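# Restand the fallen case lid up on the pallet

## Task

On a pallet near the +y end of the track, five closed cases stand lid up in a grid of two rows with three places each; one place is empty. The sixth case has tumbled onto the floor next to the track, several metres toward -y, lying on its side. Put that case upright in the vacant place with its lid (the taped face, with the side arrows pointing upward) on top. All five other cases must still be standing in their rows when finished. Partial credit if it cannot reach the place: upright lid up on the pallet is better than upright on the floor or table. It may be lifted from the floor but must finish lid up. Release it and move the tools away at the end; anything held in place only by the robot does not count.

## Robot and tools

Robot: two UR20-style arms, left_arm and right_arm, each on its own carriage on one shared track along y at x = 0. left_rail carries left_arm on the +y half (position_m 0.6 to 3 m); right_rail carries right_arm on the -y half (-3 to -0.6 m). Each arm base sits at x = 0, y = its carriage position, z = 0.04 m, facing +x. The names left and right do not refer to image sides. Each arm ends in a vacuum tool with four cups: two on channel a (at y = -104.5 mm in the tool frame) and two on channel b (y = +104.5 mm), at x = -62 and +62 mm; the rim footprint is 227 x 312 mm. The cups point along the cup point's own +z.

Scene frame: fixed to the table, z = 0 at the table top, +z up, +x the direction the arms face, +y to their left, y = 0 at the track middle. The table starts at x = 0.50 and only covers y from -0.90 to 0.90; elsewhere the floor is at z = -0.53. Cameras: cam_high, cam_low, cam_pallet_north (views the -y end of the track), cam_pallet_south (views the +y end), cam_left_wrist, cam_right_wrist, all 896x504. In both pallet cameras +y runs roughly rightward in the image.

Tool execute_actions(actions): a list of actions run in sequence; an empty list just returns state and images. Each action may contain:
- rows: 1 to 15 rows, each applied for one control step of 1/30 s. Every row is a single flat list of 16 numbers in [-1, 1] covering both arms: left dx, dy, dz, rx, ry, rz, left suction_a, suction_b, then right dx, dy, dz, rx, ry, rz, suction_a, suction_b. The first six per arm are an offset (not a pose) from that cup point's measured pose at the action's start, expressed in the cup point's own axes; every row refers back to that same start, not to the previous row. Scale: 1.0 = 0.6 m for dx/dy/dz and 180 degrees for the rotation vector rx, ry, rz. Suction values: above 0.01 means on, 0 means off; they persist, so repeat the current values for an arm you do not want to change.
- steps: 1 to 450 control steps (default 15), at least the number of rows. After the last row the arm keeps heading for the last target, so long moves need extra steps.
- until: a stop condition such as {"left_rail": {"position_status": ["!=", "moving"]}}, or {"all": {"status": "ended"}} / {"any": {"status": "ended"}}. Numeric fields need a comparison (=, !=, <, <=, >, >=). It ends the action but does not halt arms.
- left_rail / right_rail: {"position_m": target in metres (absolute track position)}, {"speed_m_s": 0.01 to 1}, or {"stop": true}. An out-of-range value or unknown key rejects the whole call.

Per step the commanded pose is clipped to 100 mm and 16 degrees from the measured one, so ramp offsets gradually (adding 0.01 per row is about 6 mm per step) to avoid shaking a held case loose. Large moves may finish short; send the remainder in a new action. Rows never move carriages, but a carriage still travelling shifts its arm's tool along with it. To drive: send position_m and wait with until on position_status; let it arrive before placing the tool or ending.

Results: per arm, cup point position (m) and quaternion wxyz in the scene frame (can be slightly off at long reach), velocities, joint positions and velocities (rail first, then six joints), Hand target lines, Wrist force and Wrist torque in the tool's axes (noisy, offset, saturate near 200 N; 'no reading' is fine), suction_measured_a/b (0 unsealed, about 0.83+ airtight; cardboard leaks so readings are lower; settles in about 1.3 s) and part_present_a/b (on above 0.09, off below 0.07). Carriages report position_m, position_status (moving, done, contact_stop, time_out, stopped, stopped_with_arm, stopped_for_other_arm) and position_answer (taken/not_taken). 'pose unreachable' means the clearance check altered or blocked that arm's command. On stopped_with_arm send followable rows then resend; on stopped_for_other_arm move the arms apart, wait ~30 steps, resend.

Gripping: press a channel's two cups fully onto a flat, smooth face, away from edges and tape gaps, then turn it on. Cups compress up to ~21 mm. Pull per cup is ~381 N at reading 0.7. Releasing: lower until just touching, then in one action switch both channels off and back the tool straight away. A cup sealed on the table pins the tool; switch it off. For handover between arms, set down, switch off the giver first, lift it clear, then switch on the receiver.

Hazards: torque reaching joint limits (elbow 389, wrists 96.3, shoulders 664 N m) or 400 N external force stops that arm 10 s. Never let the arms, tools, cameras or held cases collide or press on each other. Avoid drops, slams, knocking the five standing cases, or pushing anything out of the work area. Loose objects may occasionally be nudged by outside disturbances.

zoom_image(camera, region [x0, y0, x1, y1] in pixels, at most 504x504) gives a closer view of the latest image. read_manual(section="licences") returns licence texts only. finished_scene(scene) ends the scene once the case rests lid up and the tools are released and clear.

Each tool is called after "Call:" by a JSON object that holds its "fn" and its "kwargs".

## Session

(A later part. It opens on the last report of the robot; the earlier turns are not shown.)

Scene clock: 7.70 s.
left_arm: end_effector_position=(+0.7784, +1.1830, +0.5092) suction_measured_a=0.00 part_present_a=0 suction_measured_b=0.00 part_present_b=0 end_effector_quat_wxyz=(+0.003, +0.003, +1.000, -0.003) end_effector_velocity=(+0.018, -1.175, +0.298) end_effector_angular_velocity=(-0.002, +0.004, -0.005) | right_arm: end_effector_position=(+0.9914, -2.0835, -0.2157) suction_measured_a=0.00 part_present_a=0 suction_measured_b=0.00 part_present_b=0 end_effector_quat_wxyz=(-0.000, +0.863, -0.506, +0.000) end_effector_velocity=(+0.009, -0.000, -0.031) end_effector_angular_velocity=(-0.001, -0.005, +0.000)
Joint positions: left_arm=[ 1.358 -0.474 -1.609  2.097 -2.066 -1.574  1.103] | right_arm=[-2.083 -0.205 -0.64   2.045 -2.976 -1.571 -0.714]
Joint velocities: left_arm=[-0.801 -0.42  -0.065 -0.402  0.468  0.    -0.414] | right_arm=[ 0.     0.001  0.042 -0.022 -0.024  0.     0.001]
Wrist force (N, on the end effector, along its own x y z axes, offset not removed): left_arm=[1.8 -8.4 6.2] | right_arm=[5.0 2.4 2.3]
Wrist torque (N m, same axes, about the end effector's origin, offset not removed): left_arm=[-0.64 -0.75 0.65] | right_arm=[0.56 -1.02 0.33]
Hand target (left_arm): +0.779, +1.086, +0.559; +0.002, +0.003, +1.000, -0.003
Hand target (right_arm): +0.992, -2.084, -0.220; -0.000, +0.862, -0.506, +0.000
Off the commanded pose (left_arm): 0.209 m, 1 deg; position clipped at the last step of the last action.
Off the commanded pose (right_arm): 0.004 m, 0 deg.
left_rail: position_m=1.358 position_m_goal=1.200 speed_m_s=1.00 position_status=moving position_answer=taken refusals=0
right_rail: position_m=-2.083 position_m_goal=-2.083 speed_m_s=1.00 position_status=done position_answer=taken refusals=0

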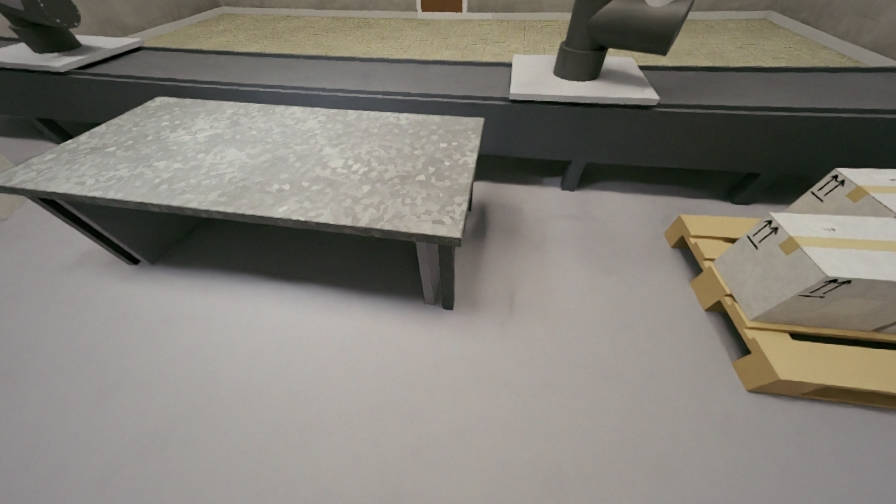

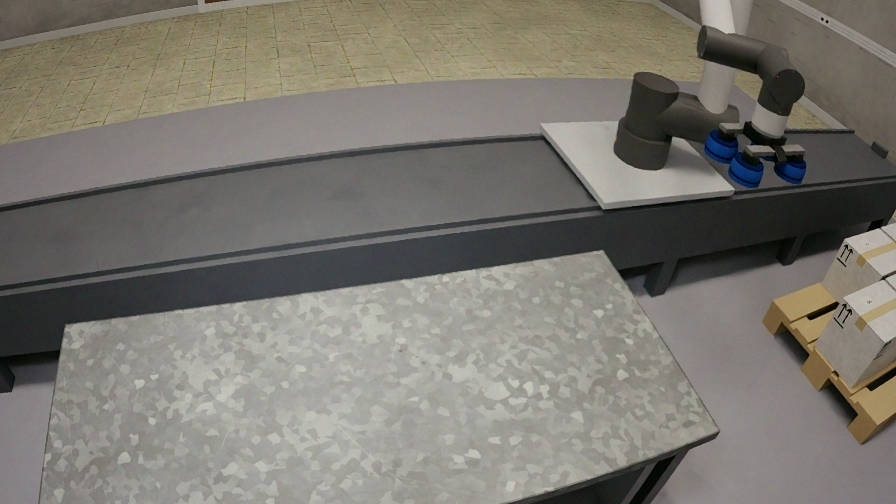

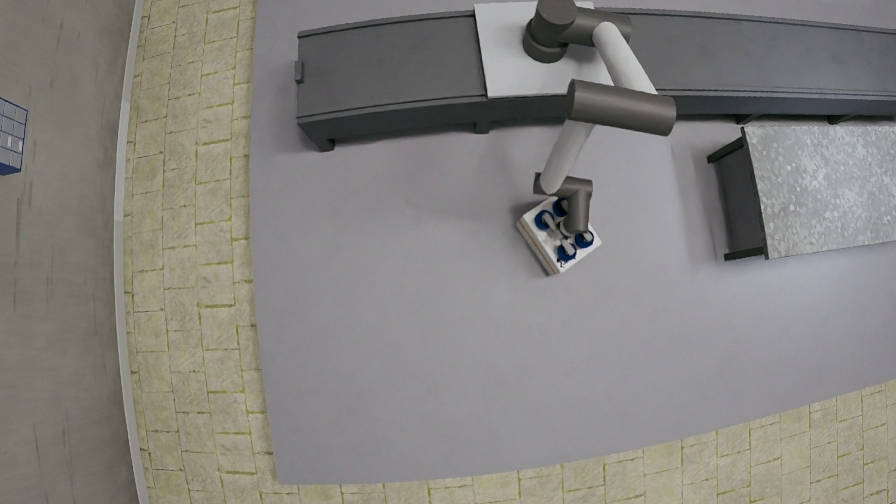

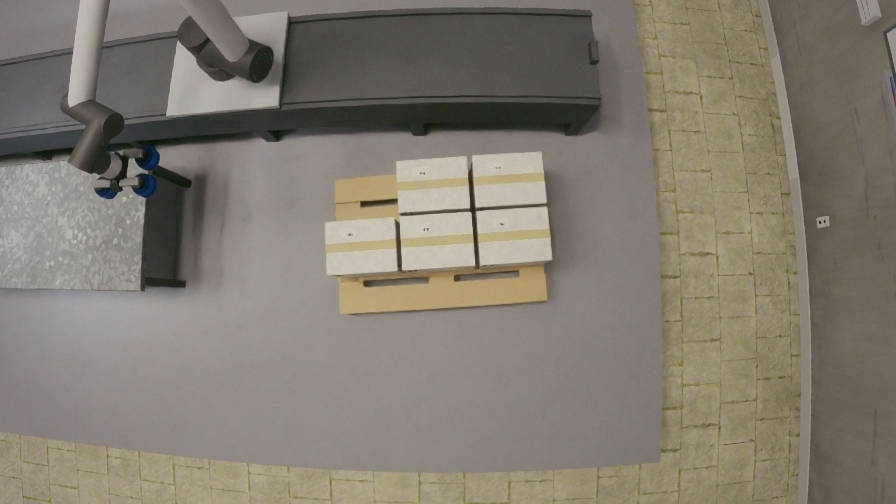

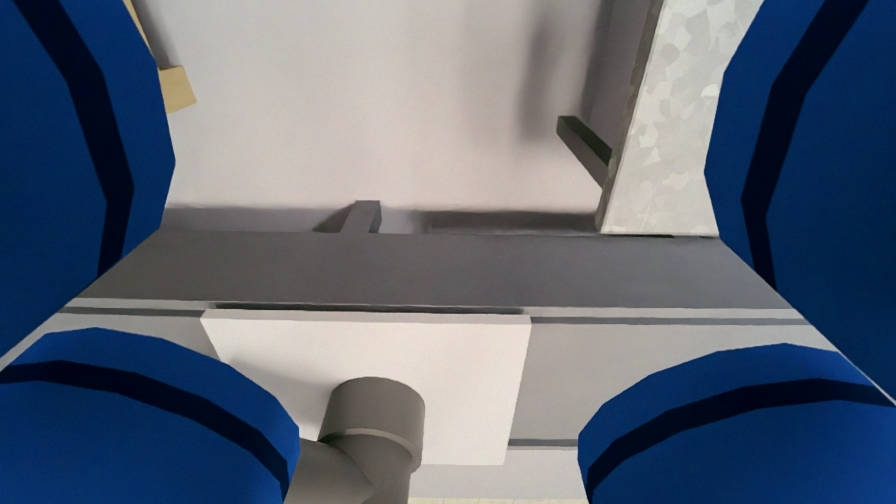

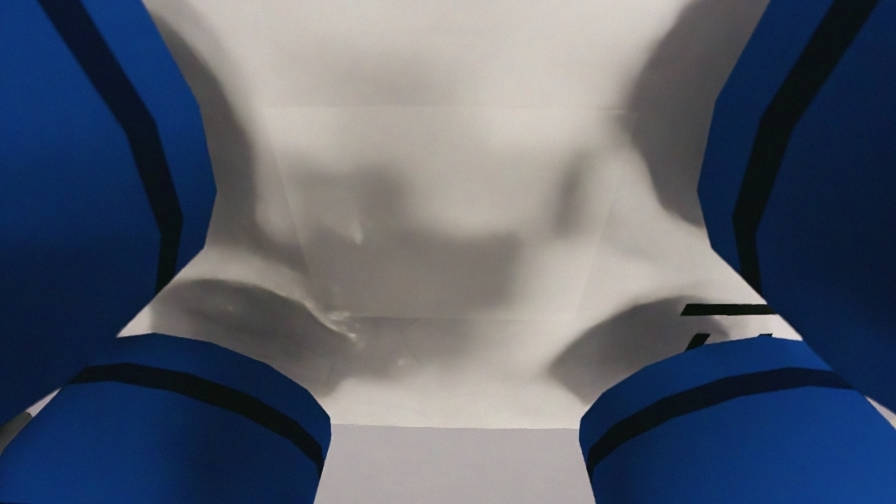

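Call:
{"fn": "execute_actions", "kwargs": {"actions": []}}

Scene clock: 7.80 s.
left_arm: end_effector_position=(+0.7797, +1.0811, +0.5352) suction_measured_a=0.00 part_present_a=0 suction_measured_b=0.00 part_present_b=0 end_effector_quat_wxyz=(+0.002, +0.003, +1.000, -0.003) end_effector_velocity=(+0.002, -0.831, +0.187) end_effector_angular_velocity=(+0.001, +0.002, -0.004) | right_arm: end_effector_position=(+0.9920, -2.0835, -0.2178) suction_measured_a=0.00 part_present_a=0 suction_measured_b=0.00 part_present_b=0 end_effector_quat_wxyz=(-0.000, +0.863, -0.506, +0.000) end_effector_velocity=(+0.004, +0.000, -0.014) end_effector_angular_velocity=(+0.000, -0.002, -0.001)
Joint positions: left_arm=[ 1.288 -0.51  -1.614  2.061 -2.026 -1.574  1.067] | right_arm=[-2.083 -0.205 -0.637  2.044 -2.978 -1.571 -0.714]
Joint velocities: left_arm=[-0.599 -0.258 -0.031 -0.256  0.289  0.002 -0.255] | right_arm=[ 0.     0.001  0.019 -0.01  -0.011  0.001  0.002]
Wrist force (N, on the end effector, along its own x y z axes, offset not removed): left_arm=[3.5 -10.7 0.4] | right_arm=[-0.6 -0.1 -2.1]
Wrist torque (N m, same axes, about the end effector's origin, offset not removed): left_arm=[-0.70 -0.95 0.60] | right_arm=[0.30 -0.31 0.37]
Hand target (left_arm): +0.779, +1.026, +0.559; +0.002, +0.003, +1.000, -0.003
Hand target (right_arm): +0.992, -2.084, -0.220; -0.000, +0.862, -0.506, +0.000
Off the commanded pose (left_arm): 0.167 m, 1 deg; position clipped at the last step of the last action.
Off the commanded pose (right_arm): 0.002 m, 0 deg.
left_rail: position_m=1.288 position_m_goal=1.200 speed_m_s=1.00 position_status=moving position_answer=taken refusals=0
right_rail: position_m=-2.083 position_m_goal=-2.083 speed_m_s=1.00 position_status=done position_answer=taken refusals=0

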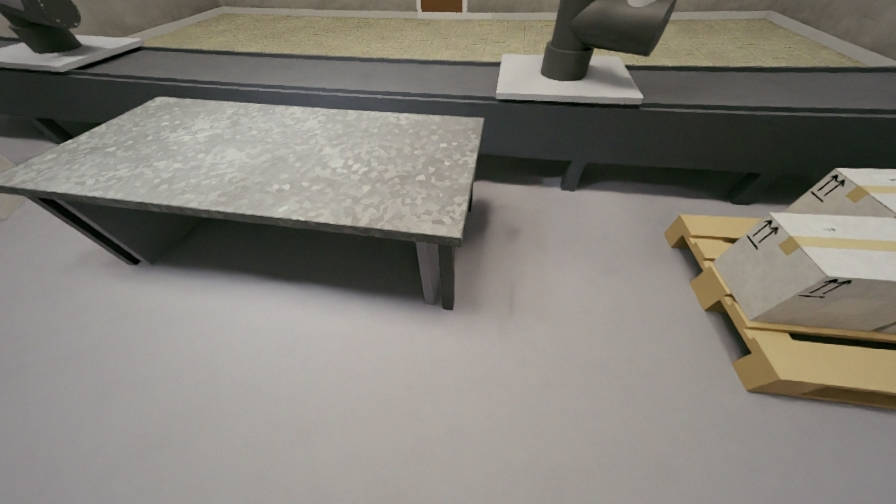

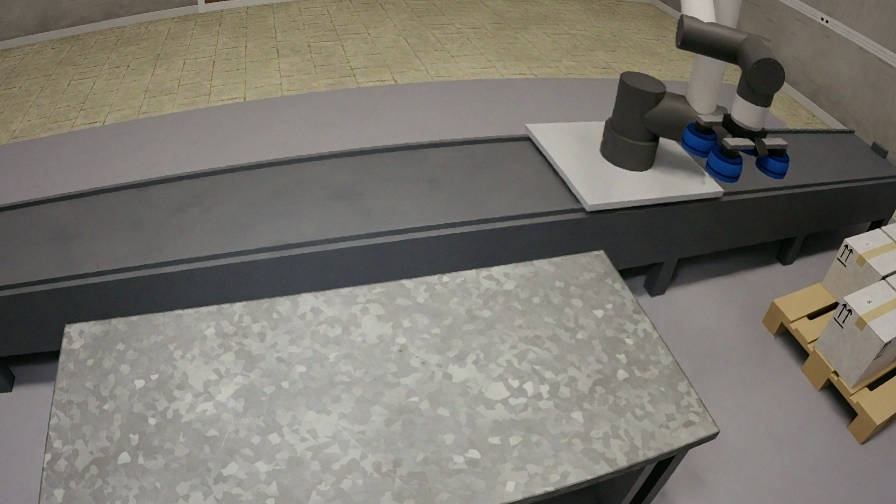

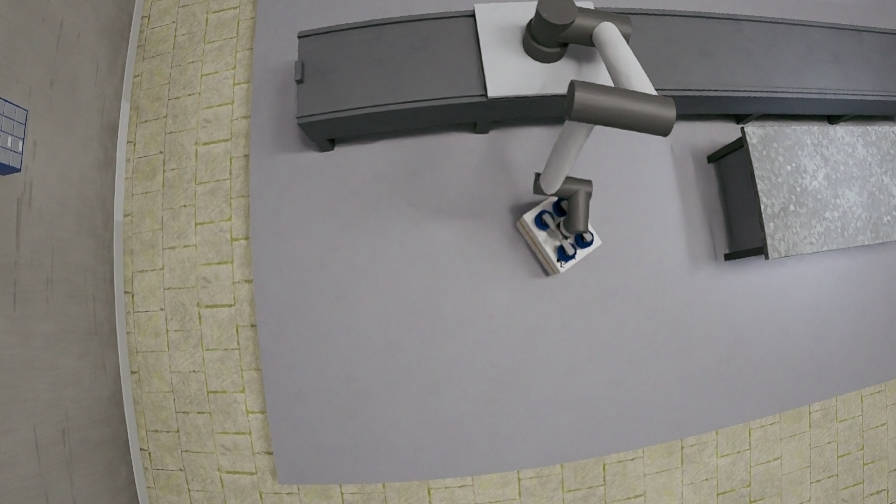

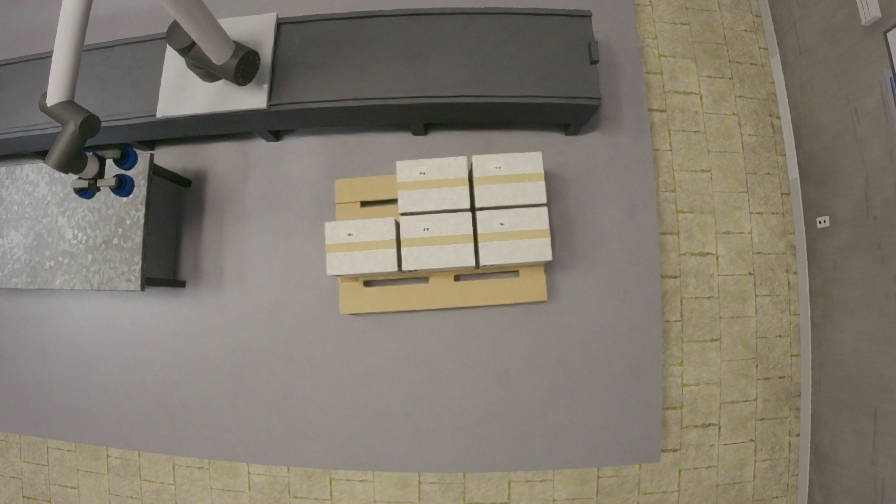

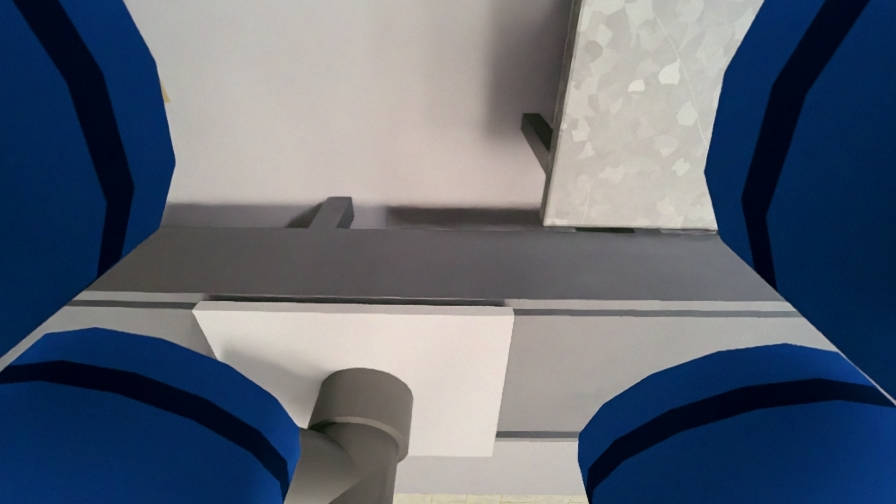

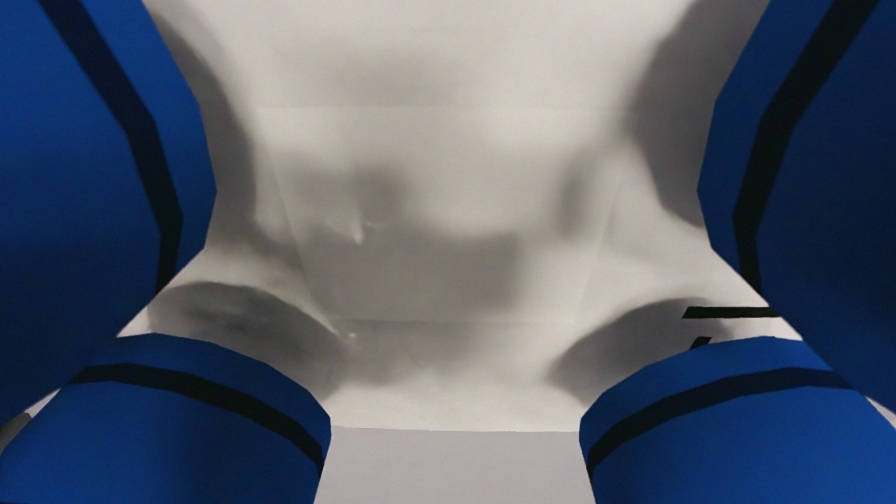

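Call:
{"fn": "execute_actions", "kwargs": {"actions": [{"steps":1},{"rows":[
[0,-0.02,-0.017,0,0,0,0,0, 0,0,0.01,0,0,0,0,0],
[0,-0.04,-0.034,0,0,0,0,0, 0,0,0.02,0,0,0,0,0],
[0,-0.06,-0.05,0,0,0,0,0, 0,0,0.03,0,0,0,1,1],
[0,-0.08,-0.067,0,0,0,0,0, 0,0,0.04,0,0,0,1,1],
[0,-0.1,-0.084,0,0,0,0,0, 0,0,0.048,0,0,0,1,1],
[0,-0.12,-0.1,0,0,0,0,0, 0,0,0.055,0,0,0,1,1],
[0,-0.14,-0.115,0,0,0,0,0, 0,0,0.061,0,0,0,1,1],
[-0.015,-0.15,-0.128,0,0,0,0,0, 0,0,0.067,0,0,0,1,1]
],"steps":18}]}}

Scene clock: 8.70 s.
left_arm: end_effector_position=(+0.7860, +0.8801, +0.6314) suction_measured_a=0.00 part_present_a=0 suction_measured_b=0.00 part_present_b=0 end_effector_quat_wxyz=(+0.002, +0.003, +1.000, -0.003) end_effector_velocity=(+0.008, -0.027, +0.023) end_effector_angular_velocity=(+0.004, +0.003, +0.002) | right_arm: end_effector_position=(+0.9926, -2.0835, -0.2579) suction_measured_a=0.85 part_present_a=1 suction_measured_b=0.85 part_present_b=1 end_effector_quat_wxyz=(-0.000, +0.862, -0.506, +0.000) end_effector_velocity=(+0.001, -0.000, -0.012) end_effector_angular_velocity=(-0.000, -0.000, -0.000)
Joint positions: left_arm=[ 1.2   -0.625 -1.608  1.913 -1.884 -1.574  0.953] | right_arm=[-2.083 -0.205 -0.586  2.027 -3.013 -1.571 -0.714]
Joint velocities: left_arm=[ 0.    -0.021  0.014 -0.047  0.038  0.002 -0.023] | right_arm=[ 0.    -0.     0.015 -0.006 -0.01  -0.     0.   ]
Wrist force (N, on the end effector, along its own x y z axes, offset not removed): left_arm=[3.8 -0.8 6.7] | right_arm=[1.1 0.6 -56.8]
Wrist torque (N m, same axes, about the end effector's origin, offset not removed): left_arm=[0.28 -1.00 0.57] | right_arm=[1.47 0.33 0.22]
Hand target (left_arm): +0.787, +0.877, +0.634; +0.002, +0.003, +1.000, -0.003
Hand target (right_arm): +0.992, -2.084, -0.260; -0.000, +0.862, -0.506, +0.000
Off the commanded pose (left_arm): 0.005 m, 0 deg.
Off the commanded pose (right_arm): 0.002 m, 0 deg.
left_rail: position_m=1.200 position_m_goal=1.200 speed_m_s=1.00 position_status=done position_answer=taken refusals=0
right_rail: position_m=-2.083 position_m_goal=-2.083 speed_m_s=1.00 position_status=done position_answer=taken refusals=0

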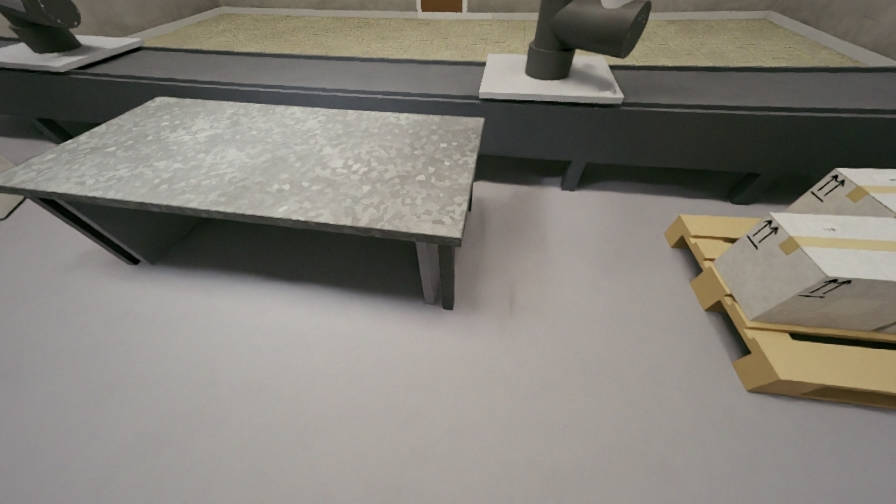

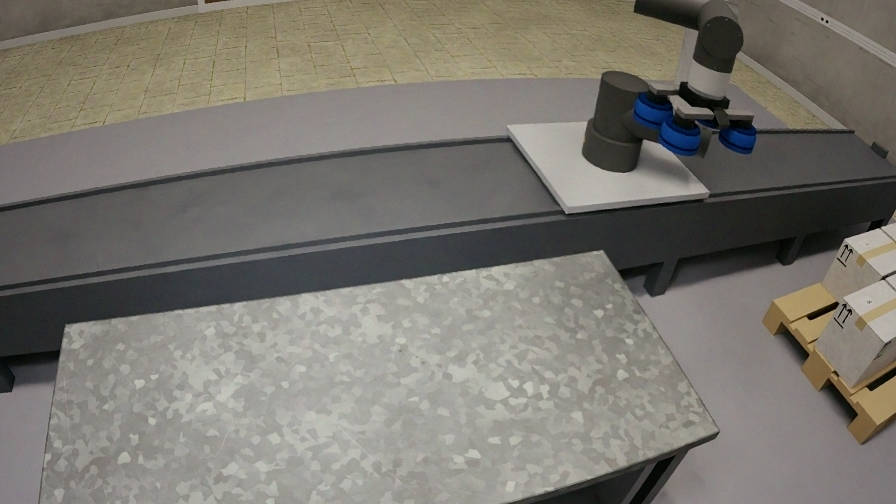

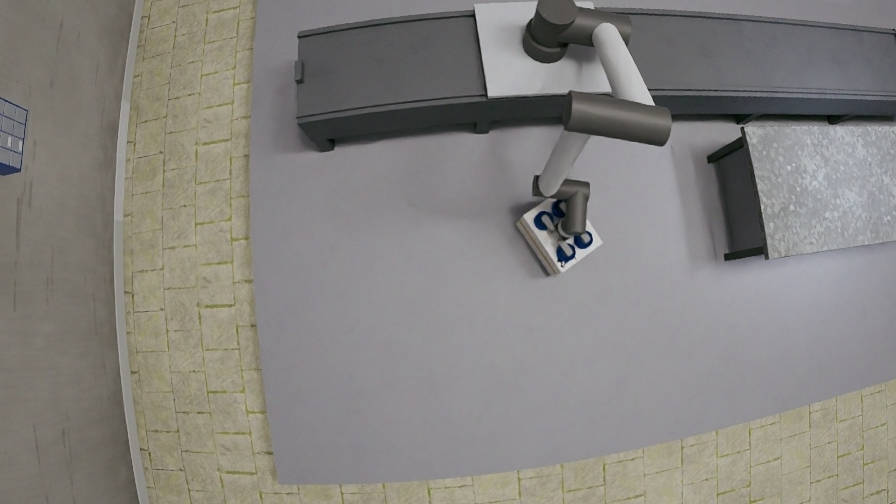

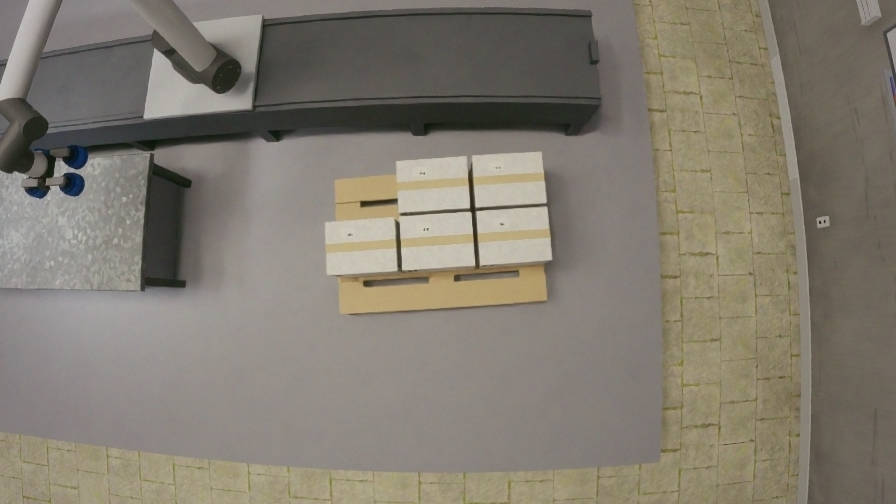

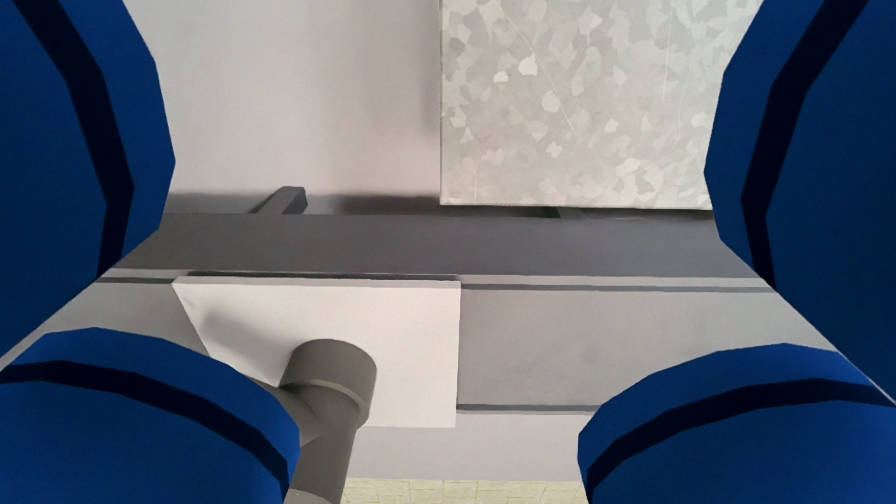

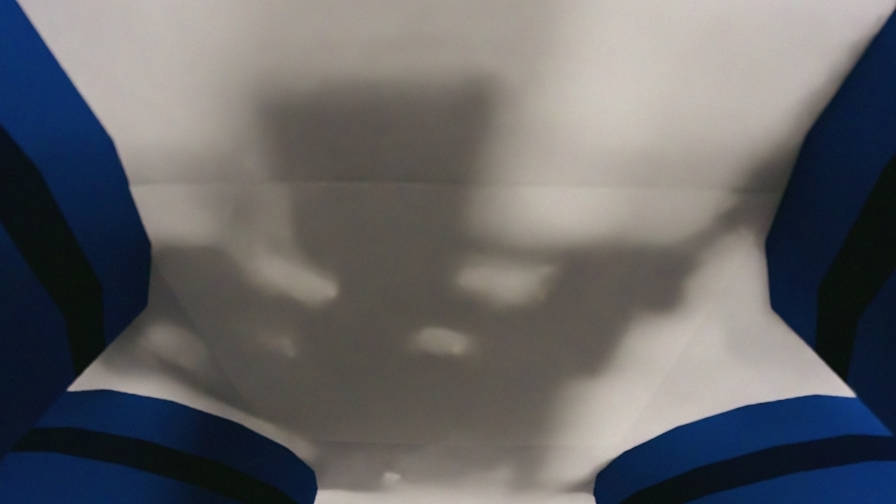

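Call:
{"fn": "execute_actions", "kwargs": {"actions": [{"rows":[
[0,0,0,0,0,0,0,0, 0,0,-0.01,0,0,0,1,1],
[0,0,0,0,0,0,0,0, 0,0,-0.025,0,0,0,1,1],
[0,0,0,0,0,0,0,0, 0,0,-0.045,0,0,0.005,1,1],
[0,0,0,0,0,0,0,0, 0,0,-0.07,0,0,0.015,1,1],
[0,0,0,0,0,0,0,0, -0.01,0,-0.1,0,0,0.03,1,1],
[0,0,0,0,0,0,0,0, -0.02,-0.005,-0.135,0,0,0.05,1,1],
[0,0,0,0,0,0,0,0, -0.035,-0.01,-0.175,0,0,0.075,1,1],
[0,0,0,0,0,0,0,0, -0.055,-0.015,-0.22,0,0,0.105,1,1],
[0,0,0,0,0,0,0,0, -0.08,-0.02,-0.28,0,0,0.14,1,1],
[0,0,0,0,0,0,0,0, -0.12,-0.03,-0.36,0,0,0.19,1,1],
[0,0,0,0,0,0,0,0, -0.17,-0.04,-0.5,0,0,0.3,1,1],
[0,0,0,0,0,0,0,0, -0.25,-0.05,-0.75,0,0,0.5,1,1],
[0,0,0,0,0,0,0,0, -0.35,-0.06,-1,0,0,0.662,1,1]
],"steps":46}]}}

Call:
{"fn": "execute_actions", "kwargs": {"actions": []}}

Scene clock: 11.40 s.
left_arm: end_effector_position=(+0.7860, +0.8801, +0.6314) suction_measured_a=0.00 part_present_a=0 suction_measured_b=0.00 part_present_b=0 end_effector_quat_wxyz=(+0.002, +0.003, +1.000, -0.003) end_effector_velocity=(-0.000, +0.000, +0.000) end_effector_angular_velocity=(-0.000, -0.000, +0.000) | right_arm: end_effector_position=(+0.9257, -1.8897, +0.3168) suction_measured_a=0.98 part_present_a=1 suction_measured_b=0.98 part_present_b=1 end_effector_quat_wxyz=(+0.034, -0.264, +0.964, -0.004) end_effector_velocity=(-0.033, +0.056, +0.193) end_effector_angular_velocity=(+0.054, +0.092, -1.180)
Joint positions: left_arm=[ 1.2   -0.625 -1.608  1.913 -1.884 -1.574  0.953] | right_arm=[-2.083 -0.012 -1.303  2.086 -2.421 -1.559  1.023]
Joint velocities: left_arm=[ 0. -0. -0. -0.  0.  0. -0.] | right_arm=[ 0.     0.07  -0.192 -0.124  0.394 -0.031  1.251]
Wrist force (N, on the end effector, along its own x y z axes, offset not removed): left_arm=[3.2 -2.6 5.0] | right_arm=[-4.7 -0.8 -71.9]
Wrist torque (N m, same axes, about the end effector's origin, offset not removed): left_arm=[-0.06 -0.83 0.62] | right_arm=[1.18 -0.41 0.20]
Hand target (left_arm): +0.786, +0.880, +0.631; +0.002, +0.003, +1.000, -0.003
Hand target (right_arm): +0.921, -1.883, +0.341; +0.026, -0.162, +0.986, -0.001
Off the commanded pose (left_arm): 0.000 m, 0 deg.
Off the commanded pose (right_arm): 0.027 m, 31 deg; orientation clipped at the last step of the last action.
left_rail: position_m=1.200 position_m_goal=1.200 speed_m_s=1.00 position_status=done position_answer=taken refusals=0
right_rail: position_m=-2.083 position_m_goal=-2.083 speed_m_s=1.00 position_status=done position_answer=taken refusals=0

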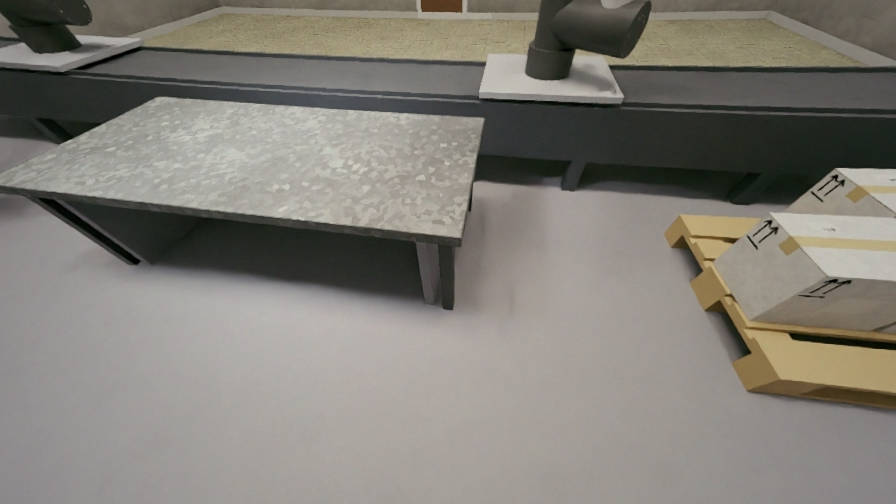

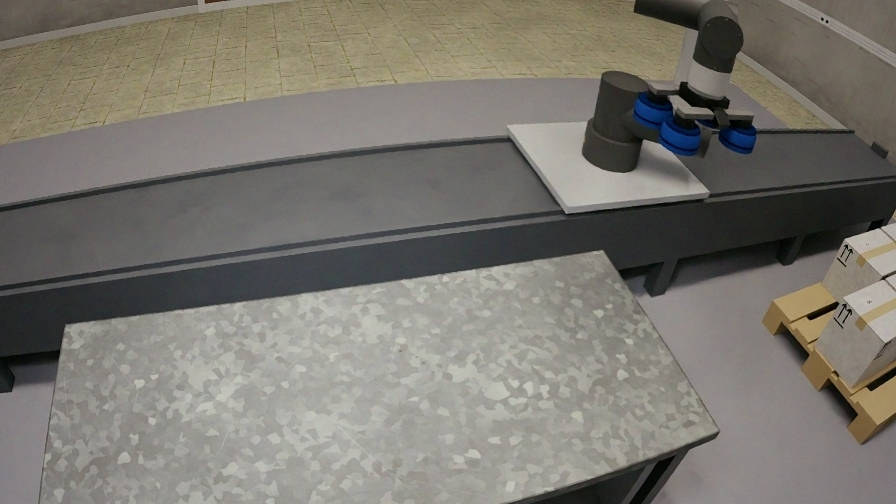

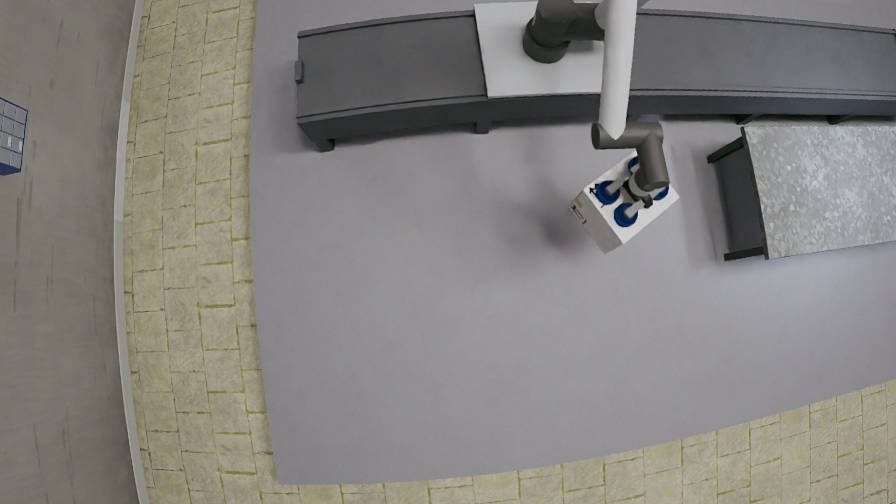

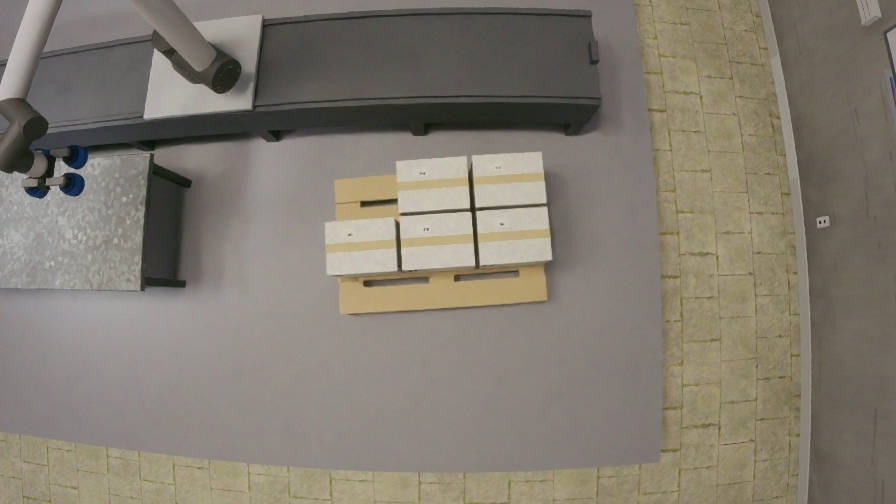

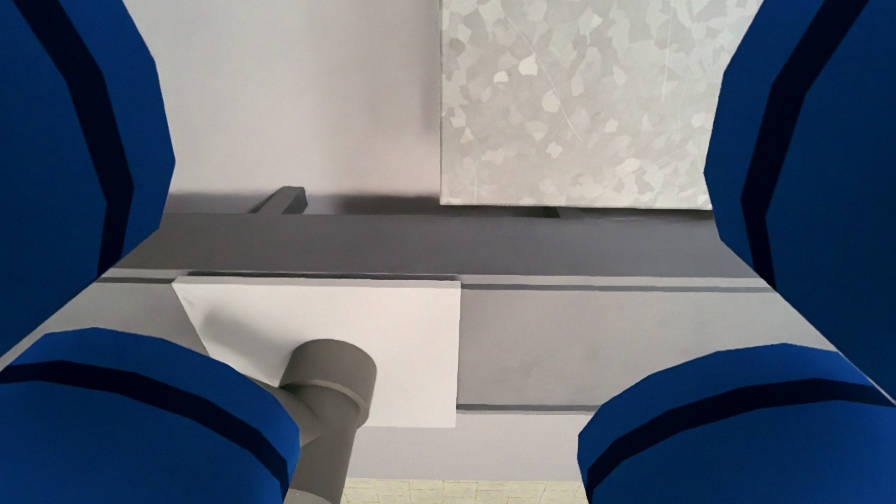

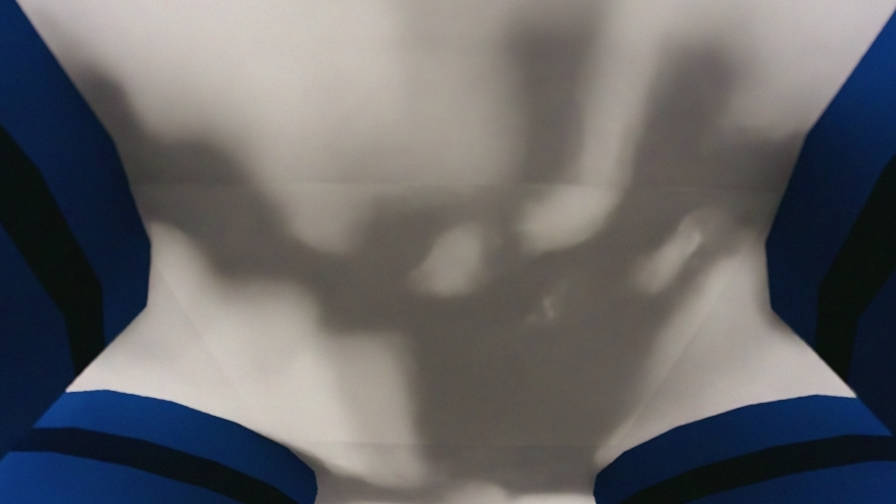

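Scene clock: 11.40 s.
left_arm: end_effector_position=(+0.7860, +0.8801, +0.6314) suction_measured_a=0.00 part_present_a=0 suction_measured_b=0.00 part_present_b=0 end_effector_quat_wxyz=(+0.002, +0.003, +1.000, -0.003) end_effector_velocity=(-0.000, +0.000, +0.000) end_effector_angular_velocity=(-0.000, -0.000, +0.000) | right_arm: end_effector_position=(+0.9257, -1.8897, +0.3168) suction_measured_a=0.98 part_present_a=1 suction_measured_b=0.98 part_present_b=1 end_effector_quat_wxyz=(+0.034, -0.264, +0.964, -0.004) end_effector_velocity=(-0.033, +0.056, +0.193) end_effector_angular_velocity=(+0.054, +0.092, -1.180)
Joint positions: left_arm=[ 1.2   -0.625 -1.608  1.913 -1.884 -1.574  0.953] | right_arm=[-2.083 -0.012 -1.303  2.086 -2.421 -1.559  1.023]
Joint velocities: left_arm=[ 0. -0. -0. -0.  0.  0. -0.] | right_arm=[ 0.     0.07  -0.192 -0.124  0.394 -0.031  1.251]
Wrist force (N, on the end effector, along its own x y z axes, offset not removed): left_arm=[3.2 -2.6 5.0] | right_arm=[-4.7 -0.8 -71.9]
Wrist torque (N m, same axes, about the end effector's origin, offset not removed): left_arm=[-0.06 -0.83 0.62] | right_arm=[1.18 -0.41 0.20]
Hand target (left_arm): +0.786, +0.880, +0.631; +0.002, +0.003, +1.000, -0.003
Hand target (right_arm): +0.921, -1.883, +0.341; +0.026, -0.162, +0.986, -0.001
Off the commanded pose (left_arm): 0.000 m, 0 deg.
Off the commanded pose (right_arm): 0.027 m, 31 deg; orientation clipped at the last step of the last action.
left_rail: position_m=1.200 position_m_goal=1.200 speed_m_s=1.00 position_status=done position_answer=taken refusals=0
right_rail: position_m=-2.083 position_m_goal=-2.083 speed_m_s=1.00 position_status=done position_answer=taken refusals=0

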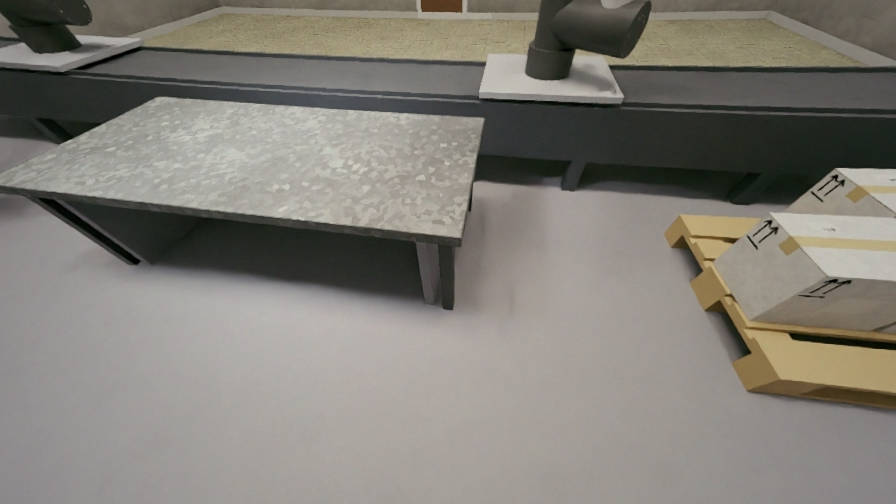

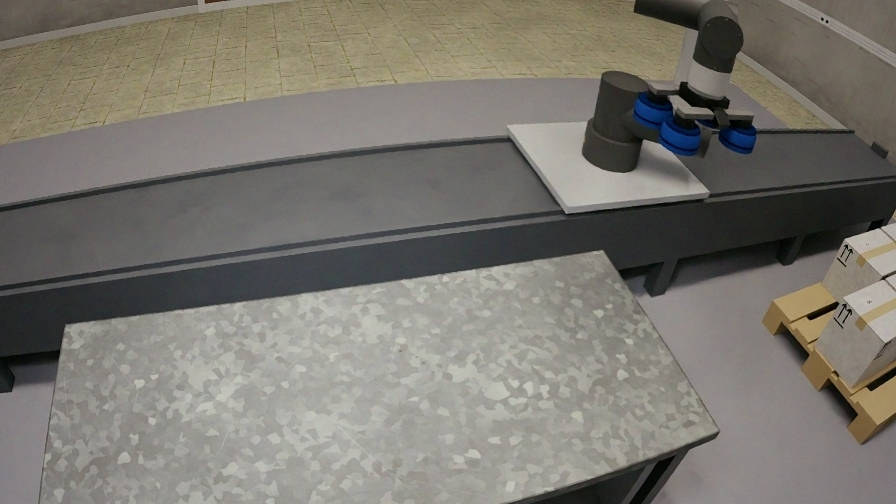

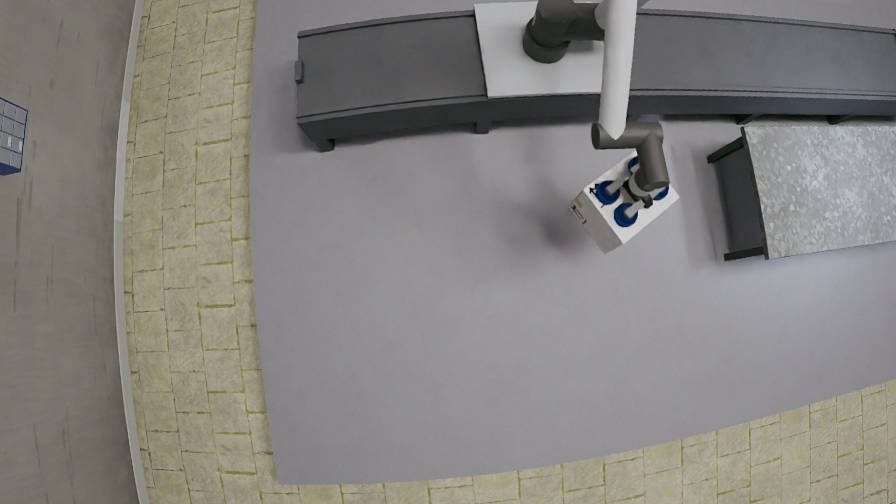

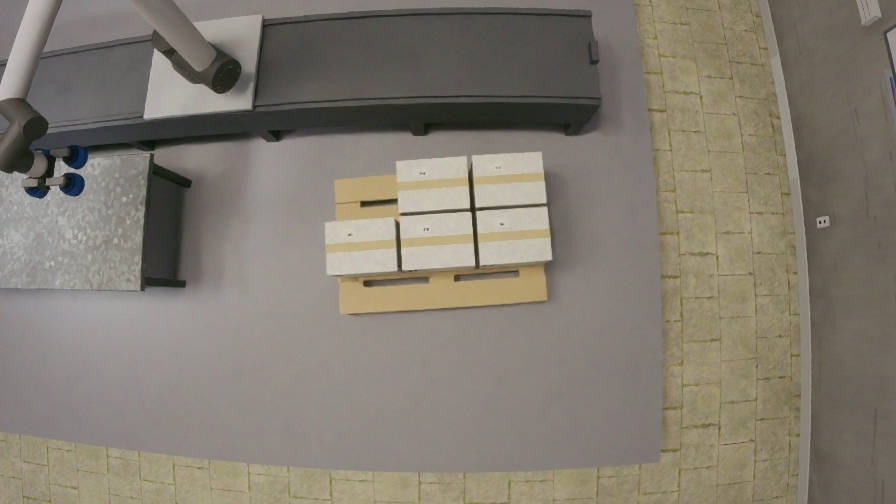

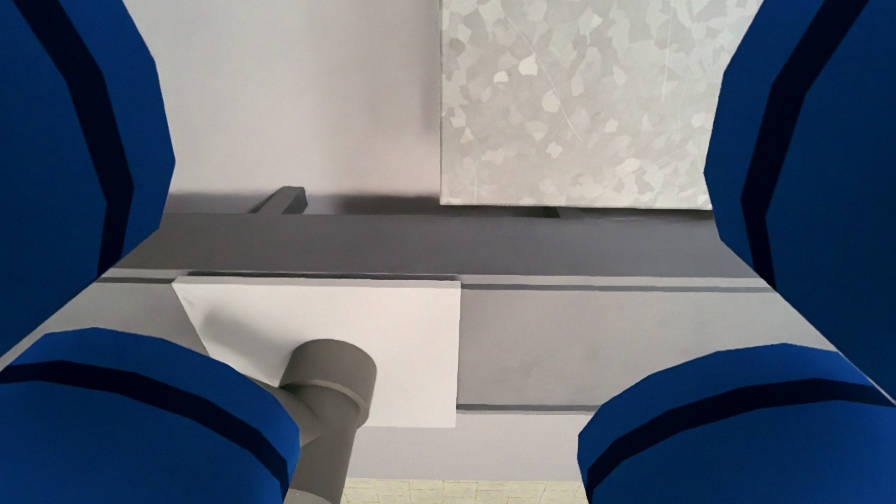

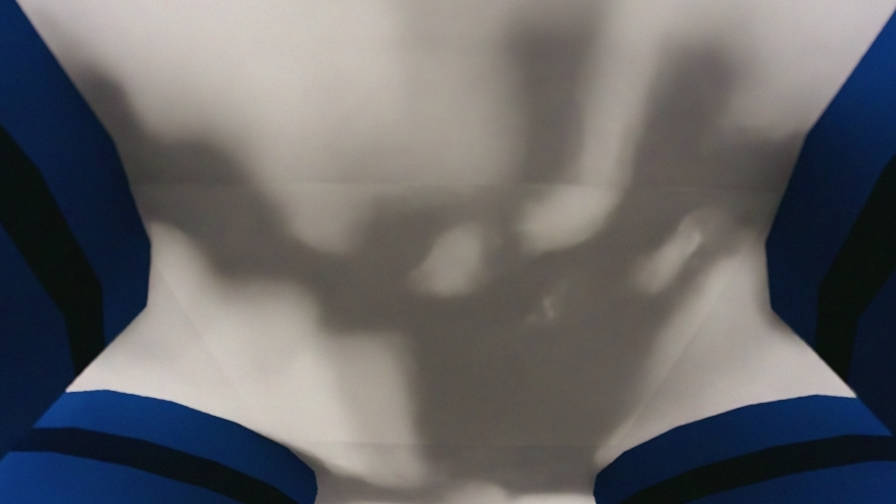

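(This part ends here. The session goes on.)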